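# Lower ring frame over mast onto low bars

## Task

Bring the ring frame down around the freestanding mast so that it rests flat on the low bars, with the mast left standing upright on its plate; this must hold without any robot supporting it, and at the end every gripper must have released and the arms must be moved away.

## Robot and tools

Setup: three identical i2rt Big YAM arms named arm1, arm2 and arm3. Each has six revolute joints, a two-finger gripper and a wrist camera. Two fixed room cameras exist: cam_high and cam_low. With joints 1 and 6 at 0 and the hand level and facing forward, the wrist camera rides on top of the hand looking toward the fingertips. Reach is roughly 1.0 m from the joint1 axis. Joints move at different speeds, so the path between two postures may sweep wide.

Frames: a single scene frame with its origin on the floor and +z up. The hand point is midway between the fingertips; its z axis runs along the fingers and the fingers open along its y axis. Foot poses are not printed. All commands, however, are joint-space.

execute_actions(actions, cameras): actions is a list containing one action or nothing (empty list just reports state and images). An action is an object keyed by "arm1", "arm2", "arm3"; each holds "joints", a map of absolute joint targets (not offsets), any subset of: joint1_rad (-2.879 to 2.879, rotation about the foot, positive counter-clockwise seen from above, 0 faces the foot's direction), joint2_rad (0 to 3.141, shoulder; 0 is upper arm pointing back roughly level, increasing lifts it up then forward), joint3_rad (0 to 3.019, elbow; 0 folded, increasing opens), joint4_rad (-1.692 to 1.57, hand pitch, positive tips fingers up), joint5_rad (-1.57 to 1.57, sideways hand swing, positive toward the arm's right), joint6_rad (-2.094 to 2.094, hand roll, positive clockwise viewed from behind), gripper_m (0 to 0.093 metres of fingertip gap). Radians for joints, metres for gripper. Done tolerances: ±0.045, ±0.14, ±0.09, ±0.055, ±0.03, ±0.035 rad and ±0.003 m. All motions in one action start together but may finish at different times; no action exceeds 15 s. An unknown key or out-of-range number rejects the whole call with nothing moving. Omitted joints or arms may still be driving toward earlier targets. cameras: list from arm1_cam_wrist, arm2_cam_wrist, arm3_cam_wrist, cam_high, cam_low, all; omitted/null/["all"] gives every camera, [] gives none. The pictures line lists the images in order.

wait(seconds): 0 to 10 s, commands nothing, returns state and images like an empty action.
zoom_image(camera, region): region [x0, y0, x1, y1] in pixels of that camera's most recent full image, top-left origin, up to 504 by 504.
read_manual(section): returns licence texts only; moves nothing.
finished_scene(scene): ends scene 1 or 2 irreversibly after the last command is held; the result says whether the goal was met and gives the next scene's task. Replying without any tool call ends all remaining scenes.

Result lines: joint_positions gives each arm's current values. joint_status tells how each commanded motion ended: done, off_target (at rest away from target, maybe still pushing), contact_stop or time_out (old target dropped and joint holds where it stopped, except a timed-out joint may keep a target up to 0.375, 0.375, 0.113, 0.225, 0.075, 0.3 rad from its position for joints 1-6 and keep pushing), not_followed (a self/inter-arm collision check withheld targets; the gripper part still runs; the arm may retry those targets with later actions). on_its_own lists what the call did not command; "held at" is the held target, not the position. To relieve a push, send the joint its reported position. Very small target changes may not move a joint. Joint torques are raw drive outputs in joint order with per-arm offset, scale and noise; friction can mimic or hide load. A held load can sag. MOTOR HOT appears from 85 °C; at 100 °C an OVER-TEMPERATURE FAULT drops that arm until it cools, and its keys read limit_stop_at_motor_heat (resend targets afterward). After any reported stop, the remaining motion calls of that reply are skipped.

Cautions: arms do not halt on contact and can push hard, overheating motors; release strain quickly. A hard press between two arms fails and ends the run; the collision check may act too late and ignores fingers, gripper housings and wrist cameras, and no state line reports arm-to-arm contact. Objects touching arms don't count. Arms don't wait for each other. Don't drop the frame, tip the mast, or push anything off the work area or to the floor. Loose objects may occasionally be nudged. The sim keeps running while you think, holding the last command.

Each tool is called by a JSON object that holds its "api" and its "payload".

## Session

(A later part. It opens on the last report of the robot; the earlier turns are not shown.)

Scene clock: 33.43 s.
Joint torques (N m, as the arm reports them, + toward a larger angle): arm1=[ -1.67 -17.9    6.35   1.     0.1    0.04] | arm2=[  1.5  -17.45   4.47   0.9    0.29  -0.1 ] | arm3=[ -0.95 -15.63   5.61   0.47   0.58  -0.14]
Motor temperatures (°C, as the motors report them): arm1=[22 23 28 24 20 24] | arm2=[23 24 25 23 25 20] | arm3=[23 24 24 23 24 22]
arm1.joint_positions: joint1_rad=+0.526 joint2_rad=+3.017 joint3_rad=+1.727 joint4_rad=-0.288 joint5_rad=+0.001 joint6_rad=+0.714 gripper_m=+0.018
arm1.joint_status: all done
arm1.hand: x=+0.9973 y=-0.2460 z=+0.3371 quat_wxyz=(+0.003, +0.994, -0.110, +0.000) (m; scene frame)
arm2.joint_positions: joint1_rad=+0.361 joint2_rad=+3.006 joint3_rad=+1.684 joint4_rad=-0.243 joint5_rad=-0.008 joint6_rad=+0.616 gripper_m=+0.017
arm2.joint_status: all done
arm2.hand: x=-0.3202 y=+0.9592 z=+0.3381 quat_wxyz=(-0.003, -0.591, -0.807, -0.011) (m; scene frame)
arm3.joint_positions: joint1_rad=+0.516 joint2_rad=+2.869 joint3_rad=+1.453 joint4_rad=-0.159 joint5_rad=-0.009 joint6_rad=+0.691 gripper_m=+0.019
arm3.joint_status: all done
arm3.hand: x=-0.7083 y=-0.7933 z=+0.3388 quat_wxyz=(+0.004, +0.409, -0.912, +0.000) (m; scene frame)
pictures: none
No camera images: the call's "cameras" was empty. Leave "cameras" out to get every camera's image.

{"api": "execute_actions", "payload": {"actions": [{"arm1":{"joints":{"gripper_m":0.09,"joint3_rad":1.74}},"arm2":{"joints":{"gripper_m":0.09,"joint3_rad":1.69}},"arm3":{"joints":{"gripper_m":0.09,"joint3_rad":1.46}}}], "cameras": []}}

{"api": "execute_actions", "payload": {"actions": [{"arm1":{"joints":{"joint2_rad":2.8,"joint3_rad":1.4,"joint4_rad":-0.25}},"arm2":{"joints":{"joint2_rad":2.8,"joint3_rad":1.37,"joint4_rad":-0.22}},"arm3":{"joints":{"joint2_rad":2.66,"joint3_rad":1.15,"joint4_rad":-0.14}}}], "cameras": []}}

{"api": "execute_actions", "payload": {"actions": [{"arm1":{"joints":{"joint1_rad":0.8,"joint2_rad":2.35,"joint3_rad":0.95}},"arm2":{"joints":{"joint1_rad":0.7,"joint2_rad":2.35,"joint3_rad":0.95}},"arm3":{"joints":{"joint1_rad":0.8,"joint2_rad":2.25,"joint3_rad":0.8}}}], "cameras": ["cam_high","cam_low"]}}

Scene clock: 34.40 s.
Joint torques (N m, as the arm reports them, + toward a larger angle): arm1=[ -1.77 -18.06   4.     0.78   0.13   0.03] | arm2=[  1.23 -17.17   2.56   0.91   0.11  -0.1 ] | arm3=[ -0.97 -14.77   2.86   0.51   0.26  -0.07]
Motor temperatures (°C, as the motors report them): arm1=[22 23 28 24 20 24] | arm2=[23 24 25 23 25 20] | arm3=[23 24 24 23 24 22]
arm1.joint_positions: joint1_rad=+0.526 joint2_rad=+3.017 joint3_rad=+1.727 joint4_rad=-0.279 joint5_rad=+0.001 joint6_rad=+0.713 gripper_m=+0.090
arm1.joint_status: all done
arm1.hand: x=+0.9955 y=-0.2470 z=+0.3371 quat_wxyz=(+0.006, +0.994, -0.110, -0.003) (m; scene frame)
arm2.joint_positions: joint1_rad=+0.360 joint2_rad=+3.006 joint3_rad=+1.683 joint4_rad=-0.243 joint5_rad=-0.002 joint6_rad=+0.616 gripper_m=+0.090
arm2.joint_status: all done
arm2.hand: x=-0.3211 y=+0.9584 z=+0.3380 quat_wxyz=(-0.003, -0.591, -0.807, -0.008) (m; scene frame)
arm3.joint_positions: joint1_rad=+0.511 joint2_rad=+2.870 joint3_rad=+1.453 joint4_rad=-0.158 joint5_rad=-0.003 joint6_rad=+0.683 gripper_m=+0.090
arm3.joint_status: all done
arm3.hand: x=-0.7052 y=-0.7932 z=+0.3386 quat_wxyz=(+0.001, +0.411, -0.912, +0.001) (m; scene frame)
pictures: none
No camera images: the call's "cameras" was empty. Leave "cameras" out to get every camera's image.

Scene clock: 35.53 s.
Joint torques (N m, as the arm reports them, + toward a larger angle): arm1=[ -1.36 -17.11   1.67   0.7    0.13   0.1 ] | arm2=[  1.47 -16.29   1.07   0.89   0.11  -0.09] | arm3=[ -1.05 -12.58   1.18   0.23   0.3   -0.09]
Motor temperatures (°C, as the motors report them): arm1=[22 23 28 24 20 24] | arm2=[23 24 25 23 25 20] | arm3=[23 24 24 23 24 22]
arm1.joint_positions: joint1_rad=+0.526 joint2_rad=+2.804 joint3_rad=+1.403 joint4_rad=-0.257 joint5_rad=+0.001 joint6_rad=+0.713 gripper_m=+0.090
arm1.joint_status: all done
arm1.hand: x=+1.0553 y=-0.2144 z=+0.4095 quat_wxyz=(-0.020, +0.993, -0.109, +0.033) (m; scene frame)
arm2.joint_positions: joint1_rad=+0.360 joint2_rad=+2.799 joint3_rad=+1.370 joint4_rad=-0.231 joint5_rad=-0.002 joint6_rad=+0.616 gripper_m=+0.090
arm2.joint_status: all done
arm2.hand: x=-0.3759 y=+0.9987 z=+0.4107 quat_wxyz=(+0.044, -0.590, -0.806, -0.009) (m; scene frame)
arm3.joint_positions: joint1_rad=+0.511 joint2_rad=+2.644 joint3_rad=+1.155 joint4_rad=-0.147 joint5_rad=-0.003 joint6_rad=+0.682 gripper_m=+0.090
arm3.joint_status: all done
arm3.hand: x=-0.7078 y=-0.8537 z=+0.4208 quat_wxyz=(+0.015, +0.411, -0.911, +0.029) (m; scene frame)
pictures: none
No camera images: the call's "cameras" was empty. Leave "cameras" out to get every camera's image.

Scene clock: 36.80 s.
Joint torques (N m, as the arm reports them, + toward a larger angle): arm1=[ -1.81 -13.5    1.8    0.39   0.19   0.1 ] | arm2=[  1.69 -12.79   1.53   0.88   0.05  -0.09] | arm3=[ -0.9  -10.97   1.92   0.32   0.21  -0.13]
Motor temperatures (°C, as the motors report them): arm1=[22 23 27 24 20 24] | arm2=[23 24 25 23 25 20] | arm3=[23 24 24 23 24 22]
arm1.joint_positions: joint1_rad=+0.804 joint2_rad=+2.343 joint3_rad=+0.954 joint4_rad=-0.254 joint5_rad=-0.001 joint6_rad=+0.712 gripper_m=+0.090
arm1.joint_status: all done
arm1.hand: x=+1.1713 y=-0.2711 z=+0.5724 quat_wxyz=(-0.019, +0.999, +0.029, +0.024) (m; scene frame)
arm2.joint_positions: joint1_rad=+0.704 joint2_rad=+2.341 joint3_rad=+0.950 joint4_rad=-0.230 joint5_rad=-0.001 joint6_rad=+0.615 gripper_m=+0.090
arm2.joint_status: all done
arm2.hand: x=-0.3502 y=+1.1412 z=+0.5754 quat_wxyz=(+0.023, -0.443, -0.896, -0.004) (m; scene frame)
arm3.joint_positions: joint1_rad=+0.803 joint2_rad=+2.232 joint3_rad=+0.807 joint4_rad=-0.145 joint5_rad=+0.000 joint6_rad=+0.682 gripper_m=+0.090
arm3.joint_status: all done
arm3.hand: x=-0.8145 y=-0.9036 z=+0.5587 quat_wxyz=(-0.001, +0.540, -0.842, +0.000) (m; scene frame)
pictures: cam_high, cam_low
Images, in order (width x height): cam_high 896x504, cam_low 896x504.

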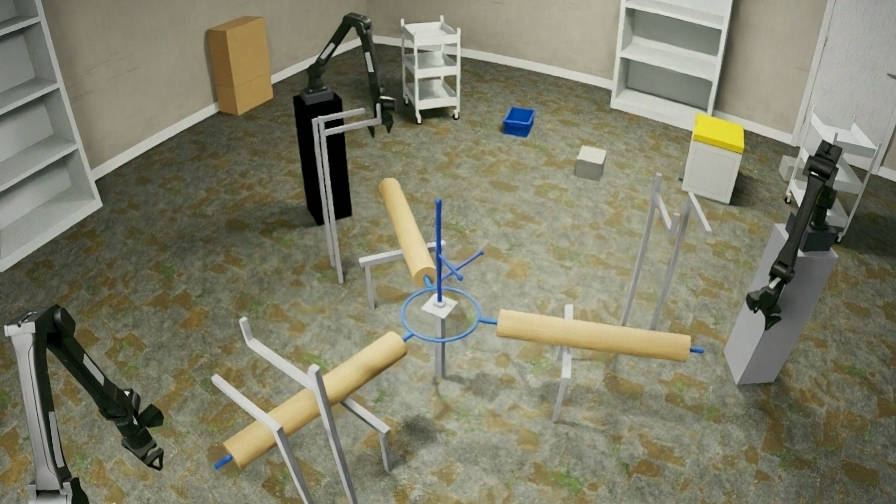

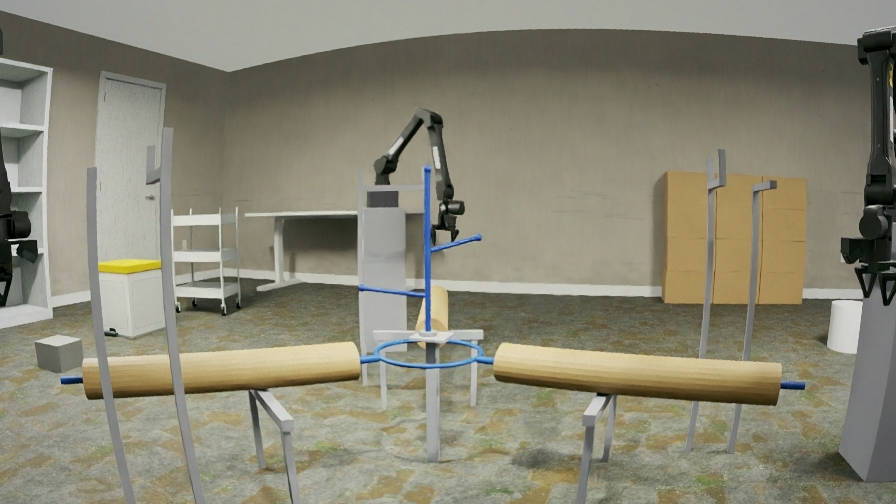

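{"api": "finished_scene", "payload": {"scene": 1}}

The scene is finished: the task was done.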